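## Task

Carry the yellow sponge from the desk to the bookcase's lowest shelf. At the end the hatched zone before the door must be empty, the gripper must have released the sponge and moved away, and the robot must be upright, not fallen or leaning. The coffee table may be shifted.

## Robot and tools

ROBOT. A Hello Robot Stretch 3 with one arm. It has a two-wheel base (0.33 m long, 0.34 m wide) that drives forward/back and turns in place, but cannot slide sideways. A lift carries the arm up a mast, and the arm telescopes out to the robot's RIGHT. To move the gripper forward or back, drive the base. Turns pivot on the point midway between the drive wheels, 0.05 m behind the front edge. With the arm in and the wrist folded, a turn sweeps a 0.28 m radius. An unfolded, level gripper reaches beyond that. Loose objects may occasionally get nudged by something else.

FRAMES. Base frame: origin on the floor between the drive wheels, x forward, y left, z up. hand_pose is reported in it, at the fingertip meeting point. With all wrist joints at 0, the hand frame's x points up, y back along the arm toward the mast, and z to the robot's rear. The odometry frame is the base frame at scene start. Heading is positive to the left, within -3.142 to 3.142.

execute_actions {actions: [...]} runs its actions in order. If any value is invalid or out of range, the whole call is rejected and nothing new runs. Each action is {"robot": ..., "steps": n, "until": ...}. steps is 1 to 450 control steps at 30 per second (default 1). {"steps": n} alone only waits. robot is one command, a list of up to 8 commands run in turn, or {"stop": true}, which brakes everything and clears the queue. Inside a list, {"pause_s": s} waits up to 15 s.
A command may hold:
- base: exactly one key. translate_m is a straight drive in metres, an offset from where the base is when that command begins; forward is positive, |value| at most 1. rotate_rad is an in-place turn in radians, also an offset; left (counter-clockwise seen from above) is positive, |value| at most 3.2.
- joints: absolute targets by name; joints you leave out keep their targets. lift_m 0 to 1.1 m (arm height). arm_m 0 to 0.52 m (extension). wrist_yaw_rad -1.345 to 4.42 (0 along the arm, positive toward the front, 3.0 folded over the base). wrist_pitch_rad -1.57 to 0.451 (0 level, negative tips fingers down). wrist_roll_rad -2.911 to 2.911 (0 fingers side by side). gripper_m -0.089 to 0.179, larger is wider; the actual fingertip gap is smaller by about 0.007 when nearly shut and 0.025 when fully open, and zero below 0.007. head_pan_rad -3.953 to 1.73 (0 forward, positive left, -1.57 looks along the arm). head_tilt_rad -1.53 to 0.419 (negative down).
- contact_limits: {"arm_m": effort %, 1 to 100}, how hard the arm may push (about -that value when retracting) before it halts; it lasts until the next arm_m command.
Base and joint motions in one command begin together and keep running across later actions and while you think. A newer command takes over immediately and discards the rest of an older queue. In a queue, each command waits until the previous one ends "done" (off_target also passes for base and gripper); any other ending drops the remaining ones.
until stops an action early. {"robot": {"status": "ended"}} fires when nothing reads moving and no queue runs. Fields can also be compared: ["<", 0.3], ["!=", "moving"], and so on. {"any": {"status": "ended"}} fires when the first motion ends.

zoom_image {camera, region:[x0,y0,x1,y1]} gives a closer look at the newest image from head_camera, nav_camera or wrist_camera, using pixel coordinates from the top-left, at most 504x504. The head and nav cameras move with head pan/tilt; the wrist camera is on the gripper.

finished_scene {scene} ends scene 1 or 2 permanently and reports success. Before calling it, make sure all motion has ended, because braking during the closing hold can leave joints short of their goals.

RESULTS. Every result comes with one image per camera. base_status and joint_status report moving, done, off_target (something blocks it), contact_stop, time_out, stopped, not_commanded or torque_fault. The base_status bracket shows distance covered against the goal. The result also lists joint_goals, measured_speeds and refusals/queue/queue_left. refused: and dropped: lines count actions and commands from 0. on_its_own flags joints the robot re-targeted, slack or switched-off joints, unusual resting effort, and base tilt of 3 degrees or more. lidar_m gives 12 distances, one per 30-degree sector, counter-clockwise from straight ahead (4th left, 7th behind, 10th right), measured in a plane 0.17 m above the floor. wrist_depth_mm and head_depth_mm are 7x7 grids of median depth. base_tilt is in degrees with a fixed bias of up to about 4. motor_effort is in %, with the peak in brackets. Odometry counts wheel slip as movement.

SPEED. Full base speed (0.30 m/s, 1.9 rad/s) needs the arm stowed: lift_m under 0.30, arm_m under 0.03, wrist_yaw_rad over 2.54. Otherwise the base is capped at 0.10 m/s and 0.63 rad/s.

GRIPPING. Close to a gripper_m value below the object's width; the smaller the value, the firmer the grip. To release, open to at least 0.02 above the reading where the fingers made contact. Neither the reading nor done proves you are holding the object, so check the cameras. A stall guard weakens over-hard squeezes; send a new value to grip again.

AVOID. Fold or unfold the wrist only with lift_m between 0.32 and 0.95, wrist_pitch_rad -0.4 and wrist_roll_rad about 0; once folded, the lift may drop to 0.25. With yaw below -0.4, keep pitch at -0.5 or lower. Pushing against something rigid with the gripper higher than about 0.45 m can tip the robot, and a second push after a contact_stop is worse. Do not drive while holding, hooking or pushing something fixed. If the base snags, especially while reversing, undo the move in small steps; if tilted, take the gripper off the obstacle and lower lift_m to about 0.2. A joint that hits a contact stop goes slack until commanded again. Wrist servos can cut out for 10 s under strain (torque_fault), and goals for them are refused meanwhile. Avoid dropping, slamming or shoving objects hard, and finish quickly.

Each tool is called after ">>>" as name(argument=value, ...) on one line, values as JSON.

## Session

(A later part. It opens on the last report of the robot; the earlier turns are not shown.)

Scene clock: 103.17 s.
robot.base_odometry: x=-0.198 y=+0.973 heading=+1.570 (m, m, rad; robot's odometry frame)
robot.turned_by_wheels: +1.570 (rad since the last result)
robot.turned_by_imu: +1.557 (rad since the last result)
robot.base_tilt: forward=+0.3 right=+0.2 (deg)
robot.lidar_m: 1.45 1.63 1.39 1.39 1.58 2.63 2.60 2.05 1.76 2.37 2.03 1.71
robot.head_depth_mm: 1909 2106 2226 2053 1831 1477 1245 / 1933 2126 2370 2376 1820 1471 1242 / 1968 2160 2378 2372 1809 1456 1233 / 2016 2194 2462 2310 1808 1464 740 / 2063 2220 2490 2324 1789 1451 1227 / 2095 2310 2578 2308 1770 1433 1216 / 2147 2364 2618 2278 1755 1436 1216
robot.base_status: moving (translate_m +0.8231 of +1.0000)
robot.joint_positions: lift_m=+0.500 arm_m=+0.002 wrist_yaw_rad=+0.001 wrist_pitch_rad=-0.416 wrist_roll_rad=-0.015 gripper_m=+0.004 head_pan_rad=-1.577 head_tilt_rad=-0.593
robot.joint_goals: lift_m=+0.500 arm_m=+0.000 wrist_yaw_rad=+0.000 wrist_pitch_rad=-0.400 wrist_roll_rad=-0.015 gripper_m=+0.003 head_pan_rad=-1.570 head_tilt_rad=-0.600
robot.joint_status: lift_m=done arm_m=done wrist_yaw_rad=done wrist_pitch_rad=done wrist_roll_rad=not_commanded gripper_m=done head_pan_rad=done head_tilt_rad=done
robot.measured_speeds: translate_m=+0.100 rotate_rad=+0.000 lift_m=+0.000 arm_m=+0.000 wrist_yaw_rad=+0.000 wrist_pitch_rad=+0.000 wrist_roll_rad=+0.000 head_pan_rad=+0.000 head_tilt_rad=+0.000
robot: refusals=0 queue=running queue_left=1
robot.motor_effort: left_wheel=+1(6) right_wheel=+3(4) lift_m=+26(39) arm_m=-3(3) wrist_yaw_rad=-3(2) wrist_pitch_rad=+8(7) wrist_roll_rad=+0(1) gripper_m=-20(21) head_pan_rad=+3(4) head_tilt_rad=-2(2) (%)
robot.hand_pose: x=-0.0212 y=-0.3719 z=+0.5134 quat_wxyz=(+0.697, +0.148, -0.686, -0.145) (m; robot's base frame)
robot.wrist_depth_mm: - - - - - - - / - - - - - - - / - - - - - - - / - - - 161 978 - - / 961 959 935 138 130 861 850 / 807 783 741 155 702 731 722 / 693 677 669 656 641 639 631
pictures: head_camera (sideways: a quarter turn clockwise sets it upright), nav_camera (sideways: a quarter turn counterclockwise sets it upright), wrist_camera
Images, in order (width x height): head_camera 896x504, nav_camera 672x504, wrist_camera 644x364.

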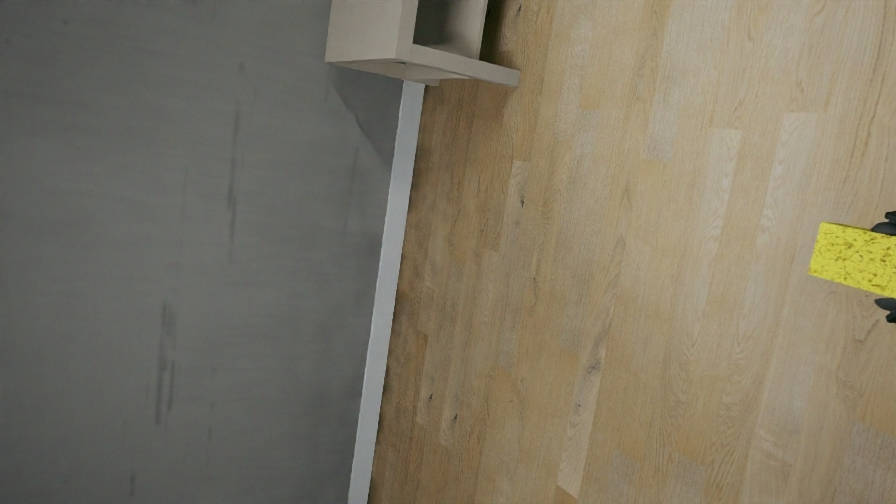

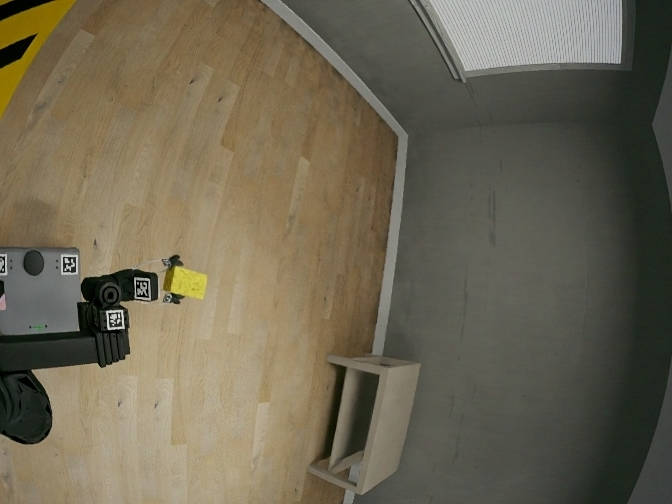

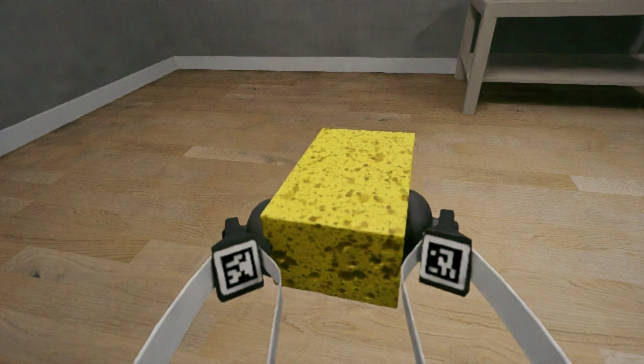

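>>> execute_actions(actions=[{"steps":450,"until":{"robot":{"status":"ended"}}}])

Scene clock: 109.13 s.
robot.base_odometry: x=-0.198 y=+1.150 heading=+3.140 (m, m, rad; robot's odometry frame)
robot.turned_by_wheels: +1.570 (rad since the last result)
robot.turned_by_imu: +1.569 (rad since the last result)
robot.base_tilt: forward=-1.1 right=-0.9 (deg)
robot.lidar_m: 1.35 1.52 2.50 2.78 2.17 1.83 2.40 1.84 1.53 1.28 1.60 1.34
robot.head_depth_mm: 1235 1347 1487 1649 1791 1487 1247 / 1249 1366 1518 1694 1817 1477 1244 / 1273 1400 1542 1733 1801 1472 1230 / 1299 1424 1578 1771 1801 1465 738 / 1327 1376 1487 1671 1700 1448 1223 / 1344 1436 1538 1791 1707 1443 1222 / 1372 1460 1553 1838 1704 1431 1214
robot.base_status: done (rotate_rad +1.5699 of +1.5700)
robot.joint_positions: lift_m=+0.500 arm_m=+0.002 wrist_yaw_rad=+0.001 wrist_pitch_rad=-0.416 wrist_roll_rad=-0.015 gripper_m=+0.004 head_pan_rad=-1.577 head_tilt_rad=-0.593
robot.joint_goals: lift_m=+0.500 arm_m=+0.000 wrist_yaw_rad=+0.000 wrist_pitch_rad=-0.400 wrist_roll_rad=-0.015 gripper_m=+0.003 head_pan_rad=-1.570 head_tilt_rad=-0.600
robot.joint_status: lift_m=done arm_m=done wrist_yaw_rad=done wrist_pitch_rad=done wrist_roll_rad=not_commanded gripper_m=done head_pan_rad=done head_tilt_rad=done
robot.measured_speeds: translate_m=+0.000 rotate_rad=+0.000 lift_m=+0.000 arm_m=+0.000 wrist_yaw_rad=+0.000 wrist_pitch_rad=+0.000 wrist_roll_rad=+0.000 head_pan_rad=+0.000 head_tilt_rad=+0.000
robot: refusals=0 queue=done queue_left=0
robot.motor_effort: left_wheel=-1(6) right_wheel=+2(6) lift_m=+25(25) arm_m=-3(2) wrist_yaw_rad=-1(2) wrist_pitch_rad=+8(7) wrist_roll_rad=+0(0) gripper_m=-21(21) head_pan_rad=+4(4) head_tilt_rad=-2(2) (%)
robot.hand_pose: x=-0.0212 y=-0.3719 z=+0.5134 quat_wxyz=(+0.697, +0.148, -0.686, -0.145) (m; robot's base frame)
robot.wrist_depth_mm: - - - - - - - / - - - - - - - / - - - - - - - / - - - 161 989 - - / 985 948 922 138 130 859 844 / 803 791 735 155 700 732 724 / 684 681 667 658 644 625 627
pictures: head_camera (sideways: a quarter turn clockwise sets it upright), nav_camera (sideways: a quarter turn counterclockwise sets it upright), wrist_camera
Images, in order (width x height): head_camera 896x504, nav_camera 672x504, wrist_camera 644x364.

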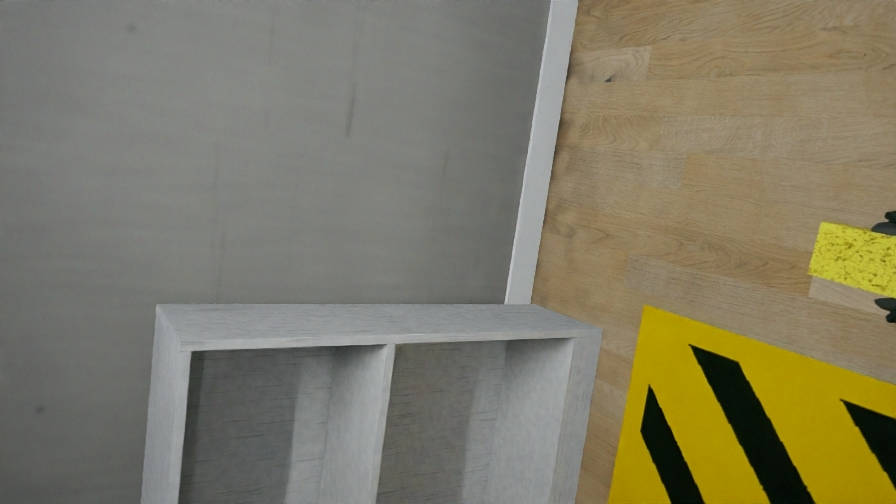

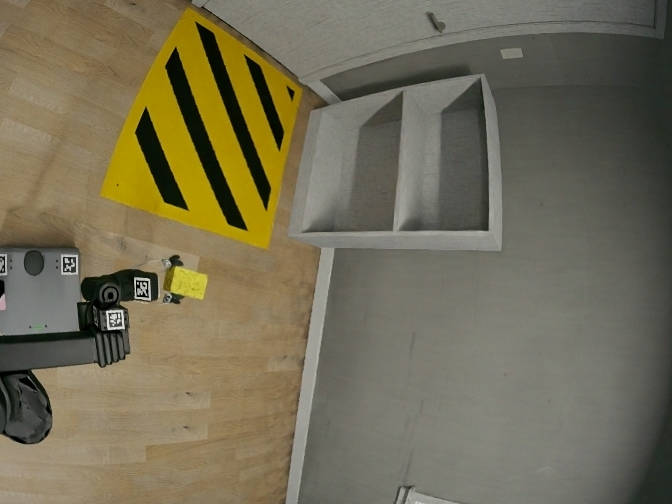

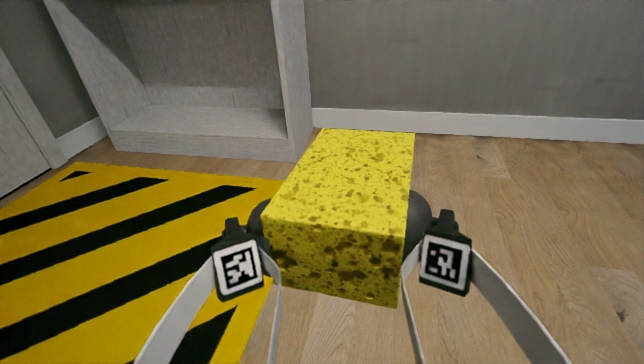

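>>> execute_actions(actions=[{"robot":{"base":{"translate_m":0.6}},"steps":450,"until":{"robot":{"status":"ended"}}}])

Scene clock: 122.03 s.
robot.base_odometry: x=-0.798 y=+1.151 heading=+3.140 (m, m, rad; robot's odometry frame)
robot.turned_by_wheels: +0.000 (rad since the last result)
robot.turned_by_imu: -0.005 (rad since the last result)
robot.base_tilt: forward=-1.0 right=-0.8 (deg)
robot.lidar_m: 0.77 0.87 1.42 2.79 3.48 2.38 2.99 1.98 1.35 1.45 0.90 0.77
robot.head_depth_mm: 1329 1393 1550 1786 1830 1487 1248 / 1351 1437 1552 1738 1726 1476 1241 / 1376 1471 1563 1811 1723 1470 1233 / 1398 1480 1605 1840 1746 1454 740 / 1422 1507 1628 1903 1757 1448 1224 / 1453 1422 1560 1839 1754 1436 1215 / 1388 1467 1543 1646 1629 1444 1202
robot.base_status: done (translate_m +0.6000 of +0.6000)
robot.joint_positions: lift_m=+0.500 arm_m=+0.002 wrist_yaw_rad=+0.001 wrist_pitch_rad=-0.416 wrist_roll_rad=-0.015 gripper_m=+0.004 head_pan_rad=-1.577 head_tilt_rad=-0.593
robot.joint_goals: lift_m=+0.500 arm_m=+0.000 wrist_yaw_rad=+0.000 wrist_pitch_rad=-0.400 wrist_roll_rad=-0.015 gripper_m=+0.003 head_pan_rad=-1.570 head_tilt_rad=-0.600
robot.joint_status: lift_m=done arm_m=done wrist_yaw_rad=done wrist_pitch_rad=done wrist_roll_rad=not_commanded gripper_m=done head_pan_rad=done head_tilt_rad=done
robot.measured_speeds: translate_m=+0.000 rotate_rad=+0.000 lift_m=+0.000 arm_m=+0.000 wrist_yaw_rad=+0.000 wrist_pitch_rad=+0.000 wrist_roll_rad=+0.000 head_pan_rad=+0.000 head_tilt_rad=+0.000
robot: refusals=0 queue=done queue_left=0
robot.motor_effort: left_wheel=-2(3) right_wheel=+2(5) lift_m=+25(26) arm_m=-2(2) wrist_yaw_rad=-2(3) wrist_pitch_rad=+7(7) wrist_roll_rad=+1(1) gripper_m=-20(20) head_pan_rad=+4(3) head_tilt_rad=-2(2) (%)
robot.hand_pose: x=-0.0212 y=-0.3719 z=+0.5134 quat_wxyz=(+0.697, +0.148, -0.686, -0.145) (m; robot's base frame)
robot.wrist_depth_mm: 679 908 - - - - - / 701 930 - - - - - / 712 946 - - - - - / 711 984 - 161 983 - - / 723 906 927 138 130 877 855 / 738 801 746 155 704 738 715 / 681 681 662 656 646 634 630
pictures: head_camera (sideways: a quarter turn clockwise sets it upright), nav_camera (sideways: a quarter turn counterclockwise sets it upright), wrist_camera
Images, in order (width x height): head_camera 896x504, nav_camera 672x504, wrist_camera 644x364.

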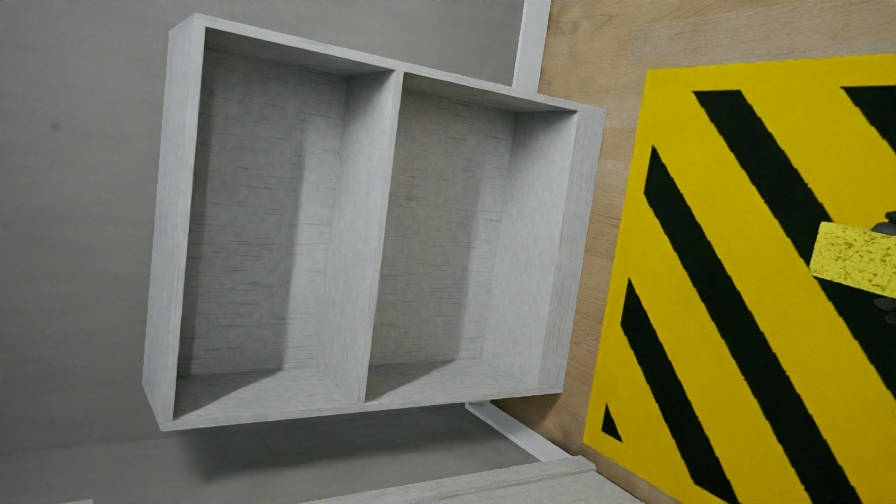

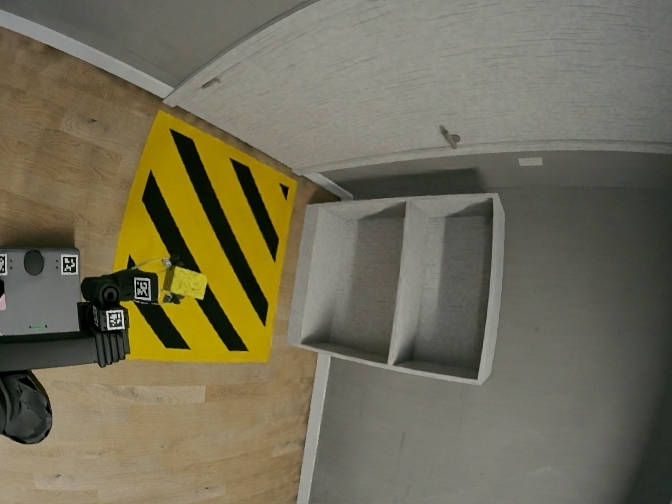

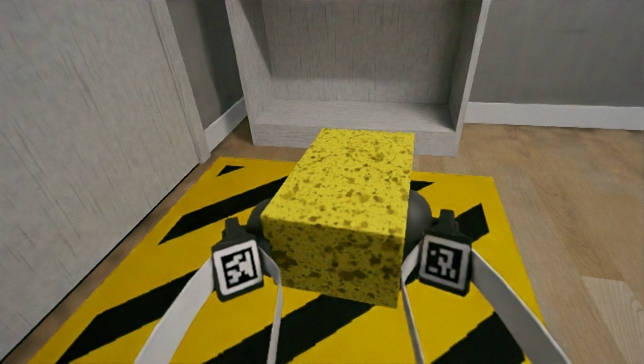

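>>> execute_actions(actions=[{"robot":[{"base":{"rotate_rad":-1.57},"joints":{"lift_m":0.3}},{"base":{"translate_m":0.55}},{"base":{"rotate_rad":1.57}}],"steps":450,"until":{"robot":{"status":"ended"}}}])

Scene clock: 140.60 s.
robot.base_odometry: x=-0.797 y=+1.701 heading=+3.140 (m, m, rad; robot's odometry frame)
robot.turned_by_wheels: +0.000 (rad since the last result)
robot.turned_by_imu: -0.006 (rad since the last result)
robot.base_tilt: forward=-1.0 right=-0.9 (deg)
robot.lidar_m: 0.64 0.73 1.20 3.32 2.98 2.62 2.52 1.35 0.86 1.04 0.76 0.64
robot.head_depth_mm: 895 954 1017 1120 1099 1277 1243 / 908 964 1046 1129 1329 1359 1246 / 925 985 1062 1141 1365 1355 1232 / 939 993 1079 1158 1401 1352 1238 / 958 1007 1104 1169 1436 1343 1227 / 972 1025 1108 1133 1368 1350 1215 / 994 1066 935 1047 1348 1390 1214
robot.base_status: done (rotate_rad +1.5699 of +1.5700)
robot.joint_positions: lift_m=+0.300 arm_m=+0.002 wrist_yaw_rad=+0.001 wrist_pitch_rad=-0.416 wrist_roll_rad=-0.015 gripper_m=+0.004 head_pan_rad=-1.577 head_tilt_rad=-0.593
robot.joint_goals: lift_m=+0.300 arm_m=+0.000 wrist_yaw_rad=+0.000 wrist_pitch_rad=-0.400 wrist_roll_rad=-0.015 gripper_m=+0.003 head_pan_rad=-1.570 head_tilt_rad=-0.600
robot.joint_status: lift_m=done arm_m=done wrist_yaw_rad=done wrist_pitch_rad=done wrist_roll_rad=not_commanded gripper_m=done head_pan_rad=done head_tilt_rad=done
robot.measured_speeds: translate_m=+0.000 rotate_rad=+0.000 lift_m=+0.000 arm_m=+0.000 wrist_yaw_rad=+0.000 wrist_pitch_rad=+0.000 wrist_roll_rad=+0.000 head_pan_rad=+0.000 head_tilt_rad=+0.000
robot: refusals=0 queue=done queue_left=0
robot.motor_effort: left_wheel=-2(8) right_wheel=+2(5) lift_m=+26(26) arm_m=-2(2) wrist_yaw_rad=-2(2) wrist_pitch_rad=+8(7) wrist_roll_rad=+0(0) gripper_m=-21(21) head_pan_rad=+3(4) head_tilt_rad=-2(3) (%)
robot.hand_pose: x=-0.0212 y=-0.3719 z=+0.3134 quat_wxyz=(+0.697, +0.148, -0.686, -0.145) (m; robot's base frame)
robot.wrist_depth_mm: 593 681 789 786 733 701 549 / 585 731 849 847 809 759 549 / 580 790 762 739 732 707 615 / 594 767 739 161 621 619 643 / 604 641 640 138 130 594 577 / 548 537 500 155 476 492 487 / 464 461 450 447 437 430 425
pictures: head_camera (sideways: a quarter turn clockwise sets it upright), nav_camera (sideways: a quarter turn counterclockwise sets it upright), wrist_camera
Images, in order (width x height): head_camera 896x504, nav_camera 672x504, wrist_camera 644x364.

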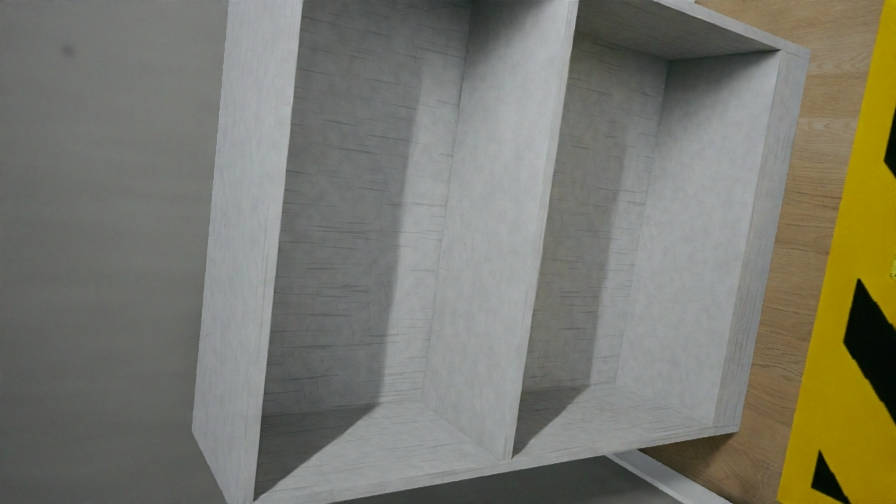

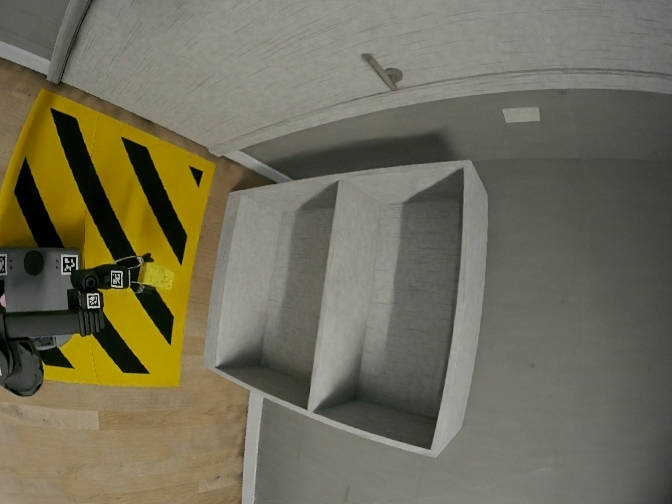

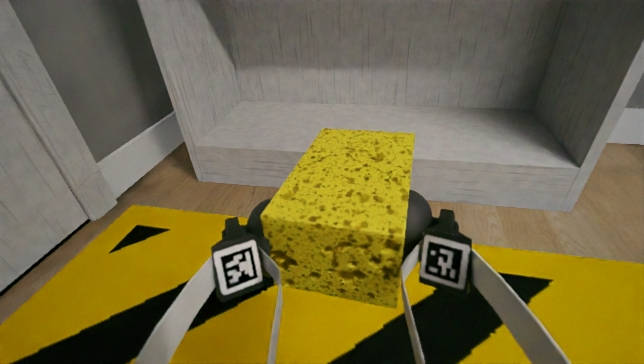

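>>> execute_actions(actions=[{"robot":{"joints":{"arm_m":0.5,"lift_m":0.25}},"steps":450,"until":{"robot":{"status":"ended"}}},{"robot":{"joints":{"lift_m":0.12}},"steps":200,"until":{"robot":{"status":"ended"}}}])

Scene clock: 150.03 s.
robot.base_odometry: x=-0.797 y=+1.701 heading=+3.140 (m, m, rad; robot's odometry frame)
robot.turned_by_wheels: +0.000 (rad since the last result)
robot.turned_by_imu: -0.003 (rad since the last result)
robot.base_tilt: forward=-1.0 right=-0.8 (deg)
robot.lidar_m: 0.63 0.73 1.19 3.33 2.98 2.62 2.52 1.35 0.86 1.04 0.76 0.64
robot.head_depth_mm: 893 960 1015 1118 1098 1258 1239 / 909 970 1039 1127 1324 1356 1237 / 923 990 1064 1139 1346 1356 1237 / 941 990 1085 1160 1400 1390 1193 / 953 1010 1106 1173 1425 1345 1226 / 971 1025 1114 1140 1364 1342 1217 / 993 1059 927 1047 1343 1397 1212
robot.base_status: done (rotate_rad +1.5699 of +1.5700)
robot.joint_positions: lift_m=+0.120 arm_m=+0.500 wrist_yaw_rad=+0.001 wrist_pitch_rad=-0.417 wrist_roll_rad=-0.015 gripper_m=+0.004 head_pan_rad=-1.577 head_tilt_rad=-0.593
robot.joint_goals: lift_m=+0.120 arm_m=+0.500 wrist_yaw_rad=+0.000 wrist_pitch_rad=-0.400 wrist_roll_rad=-0.015 gripper_m=+0.003 head_pan_rad=-1.570 head_tilt_rad=-0.600
robot.joint_status: lift_m=done arm_m=done wrist_yaw_rad=done wrist_pitch_rad=done wrist_roll_rad=not_commanded gripper_m=done head_pan_rad=done head_tilt_rad=done
robot.measured_speeds: translate_m=+0.000 rotate_rad=+0.000 lift_m=+0.000 arm_m=+0.000 wrist_yaw_rad=+0.000 wrist_pitch_rad=+0.000 wrist_roll_rad=+0.000 head_pan_rad=+0.000 head_tilt_rad=+0.000
robot: refusals=0 queue=done queue_left=0
robot.motor_effort: left_wheel=-2(2) right_wheel=+3(2) lift_m=+25(26) arm_m=+3(2) wrist_yaw_rad=-3(2) wrist_pitch_rad=+8(8) wrist_roll_rad=+1(0) gripper_m=-22(21) head_pan_rad=+3(5) head_tilt_rad=-2(2) (%)
robot.hand_pose: x=-0.0212 y=-0.8692 z=+0.1332 quat_wxyz=(+0.697, +0.148, -0.686, -0.145) (m; robot's base frame)
robot.wrist_depth_mm: 323 348 328 311 295 280 266 / 326 382 364 340 323 307 288 / 322 355 347 328 323 311 300 / 278 269 262 161 227 244 237 / 222 217 215 138 130 200 195 / 185 182 170 155 162 168 166 / 194 172 158 152 149 147 145
pictures: head_camera (sideways: a quarter turn clockwise sets it upright), nav_camera (sideways: a quarter turn counterclockwise sets it upright), wrist_camera
Images, in order (width x height): head_camera 896x504, nav_camera 672x504, wrist_camera 644x364.

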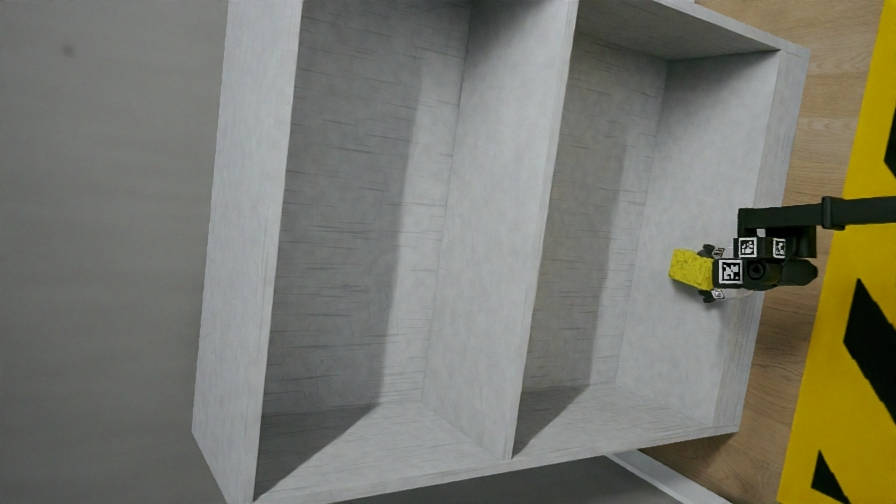

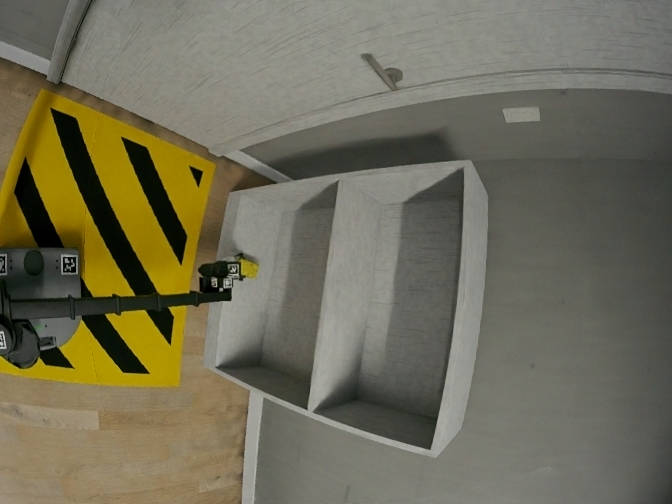

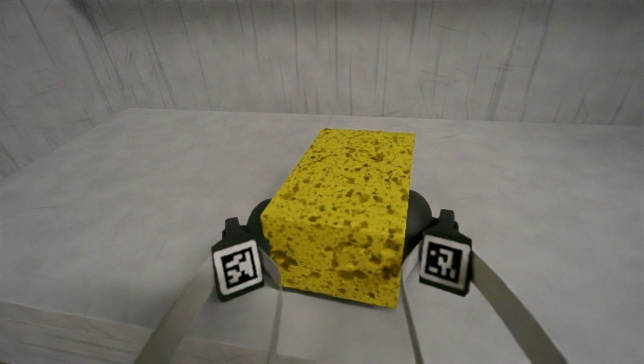

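Over the shelf. Release, retract, back out of the hatched area.

>>> execute_actions(actions=[{"robot":[{"joints":{"gripper_m":0.15}},{"joints":{"arm_m":0}},{"base":{"translate_m":-0.9}}],"steps":450,"until":{"robot":{"status":"ended"}}},{"steps":450,"until":{"robot":{"status":"ended"}}}])

Scene clock: 169.63 s.
robot.base_odometry: x=+0.103 y=+1.700 heading=+3.140 (m, m, rad; robot's odometry frame)
robot.turned_by_wheels: +0.000 (rad since the last result)
robot.turned_by_imu: -0.003 (rad since the last result)
robot.base_tilt: forward=-1.1 right=-0.8 (deg)
robot.lidar_m: 1.51 1.71 2.81 3.36 2.67 1.90 2.10 1.12 0.94 0.95 0.84 1.48
robot.head_depth_mm: 743 814 897 1005 1130 1308 1250 / 757 826 915 1026 1163 1345 1247 / 772 845 938 1050 1193 1355 1236 / 784 861 956 1082 1228 1385 1235 / 797 881 978 1109 1262 1405 1220 / 810 896 1000 1127 1297 1427 1216 / 829 918 1024 1139 1257 1329 1209
robot.base_status: done (translate_m -0.9000 of -0.9000)
robot.joint_positions: lift_m=+0.120 arm_m=+0.002 wrist_yaw_rad=+0.001 wrist_pitch_rad=-0.417 wrist_roll_rad=-0.015 gripper_m=+0.150 head_pan_rad=-1.577 head_tilt_rad=-0.593
robot.joint_goals: lift_m=+0.120 arm_m=+0.000 wrist_yaw_rad=+0.000 wrist_pitch_rad=-0.400 wrist_roll_rad=-0.015 gripper_m=+0.150 head_pan_rad=-1.570 head_tilt_rad=-0.600
robot.joint_status: lift_m=done arm_m=done wrist_yaw_rad=done wrist_pitch_rad=done wrist_roll_rad=not_commanded gripper_m=done head_pan_rad=done head_tilt_rad=done
robot.measured_speeds: translate_m=+0.000 rotate_rad=+0.000 lift_m=+0.000 arm_m=+0.000 wrist_yaw_rad=+0.000 wrist_pitch_rad=+0.000 wrist_roll_rad=+0.000 head_pan_rad=+0.000 head_tilt_rad=+0.000
robot: refusals=0 queue=done queue_left=0
robot.motor_effort: left_wheel=-1(6) right_wheel=+2(3) lift_m=+25(25) arm_m=-3(3) wrist_yaw_rad=-1(3) wrist_pitch_rad=+8(8) wrist_roll_rad=+0(0) gripper_m=+1(86) head_pan_rad=+4(4) head_tilt_rad=-2(2) (%)
robot.hand_pose: x=-0.0212 y=-0.3719 z=+0.1332 quat_wxyz=(+0.697, +0.148, -0.686, -0.145) (m; robot's base frame)
robot.wrist_depth_mm: 497 665 698 662 620 589 564 / 519 679 746 704 665 626 593 / 560 599 589 570 545 529 515 / 475 460 447 436 428 416 404 / 379 384 363 352 347 347 334 / 315 - 302 297 292 279 288 / 272 263 261 256 253 249 245
pictures: head_camera (sideways: a quarter turn clockwise sets it upright), nav_camera (sideways: a quarter turn counterclockwise sets it upright), wrist_camera
Images, in order (width x height): head_camera 896x504, nav_camera 672x504, wrist_camera 644x364.

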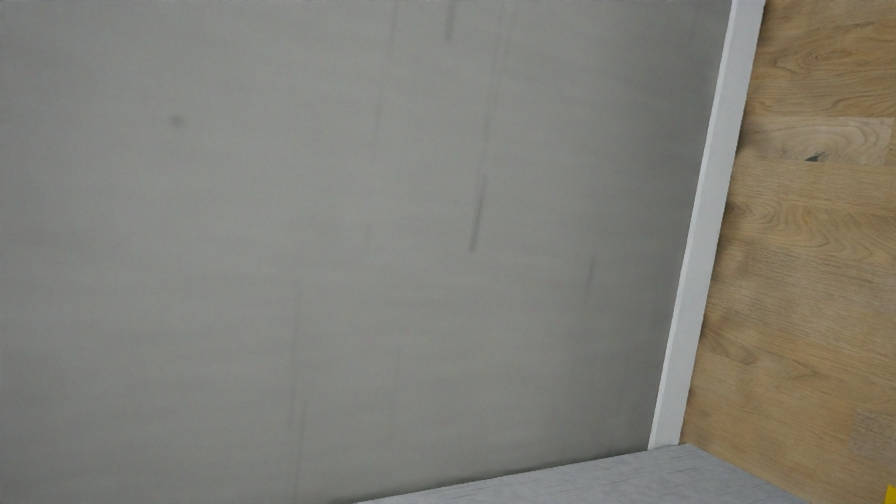

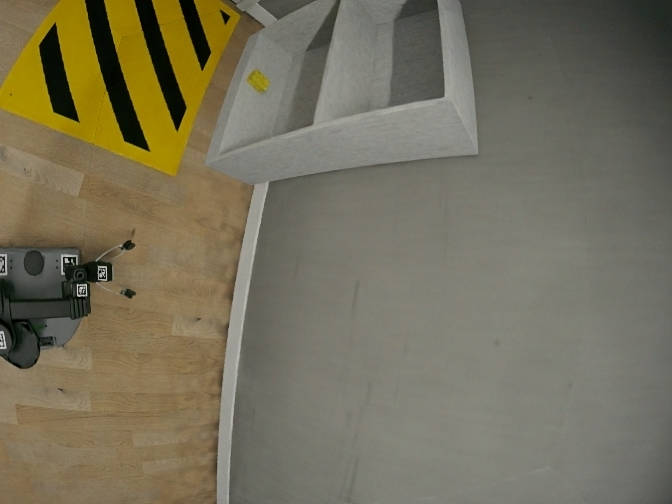

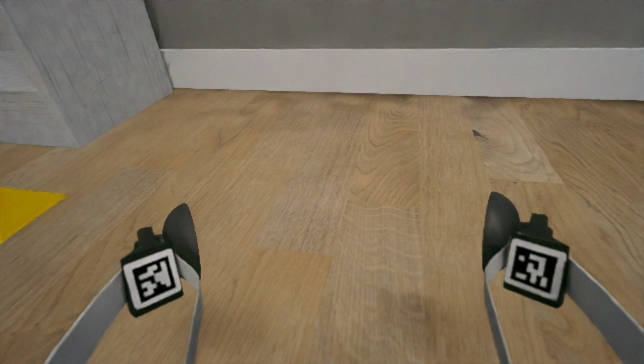

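>>> finished_scene(scene=1)

The scene is finished: the task was done.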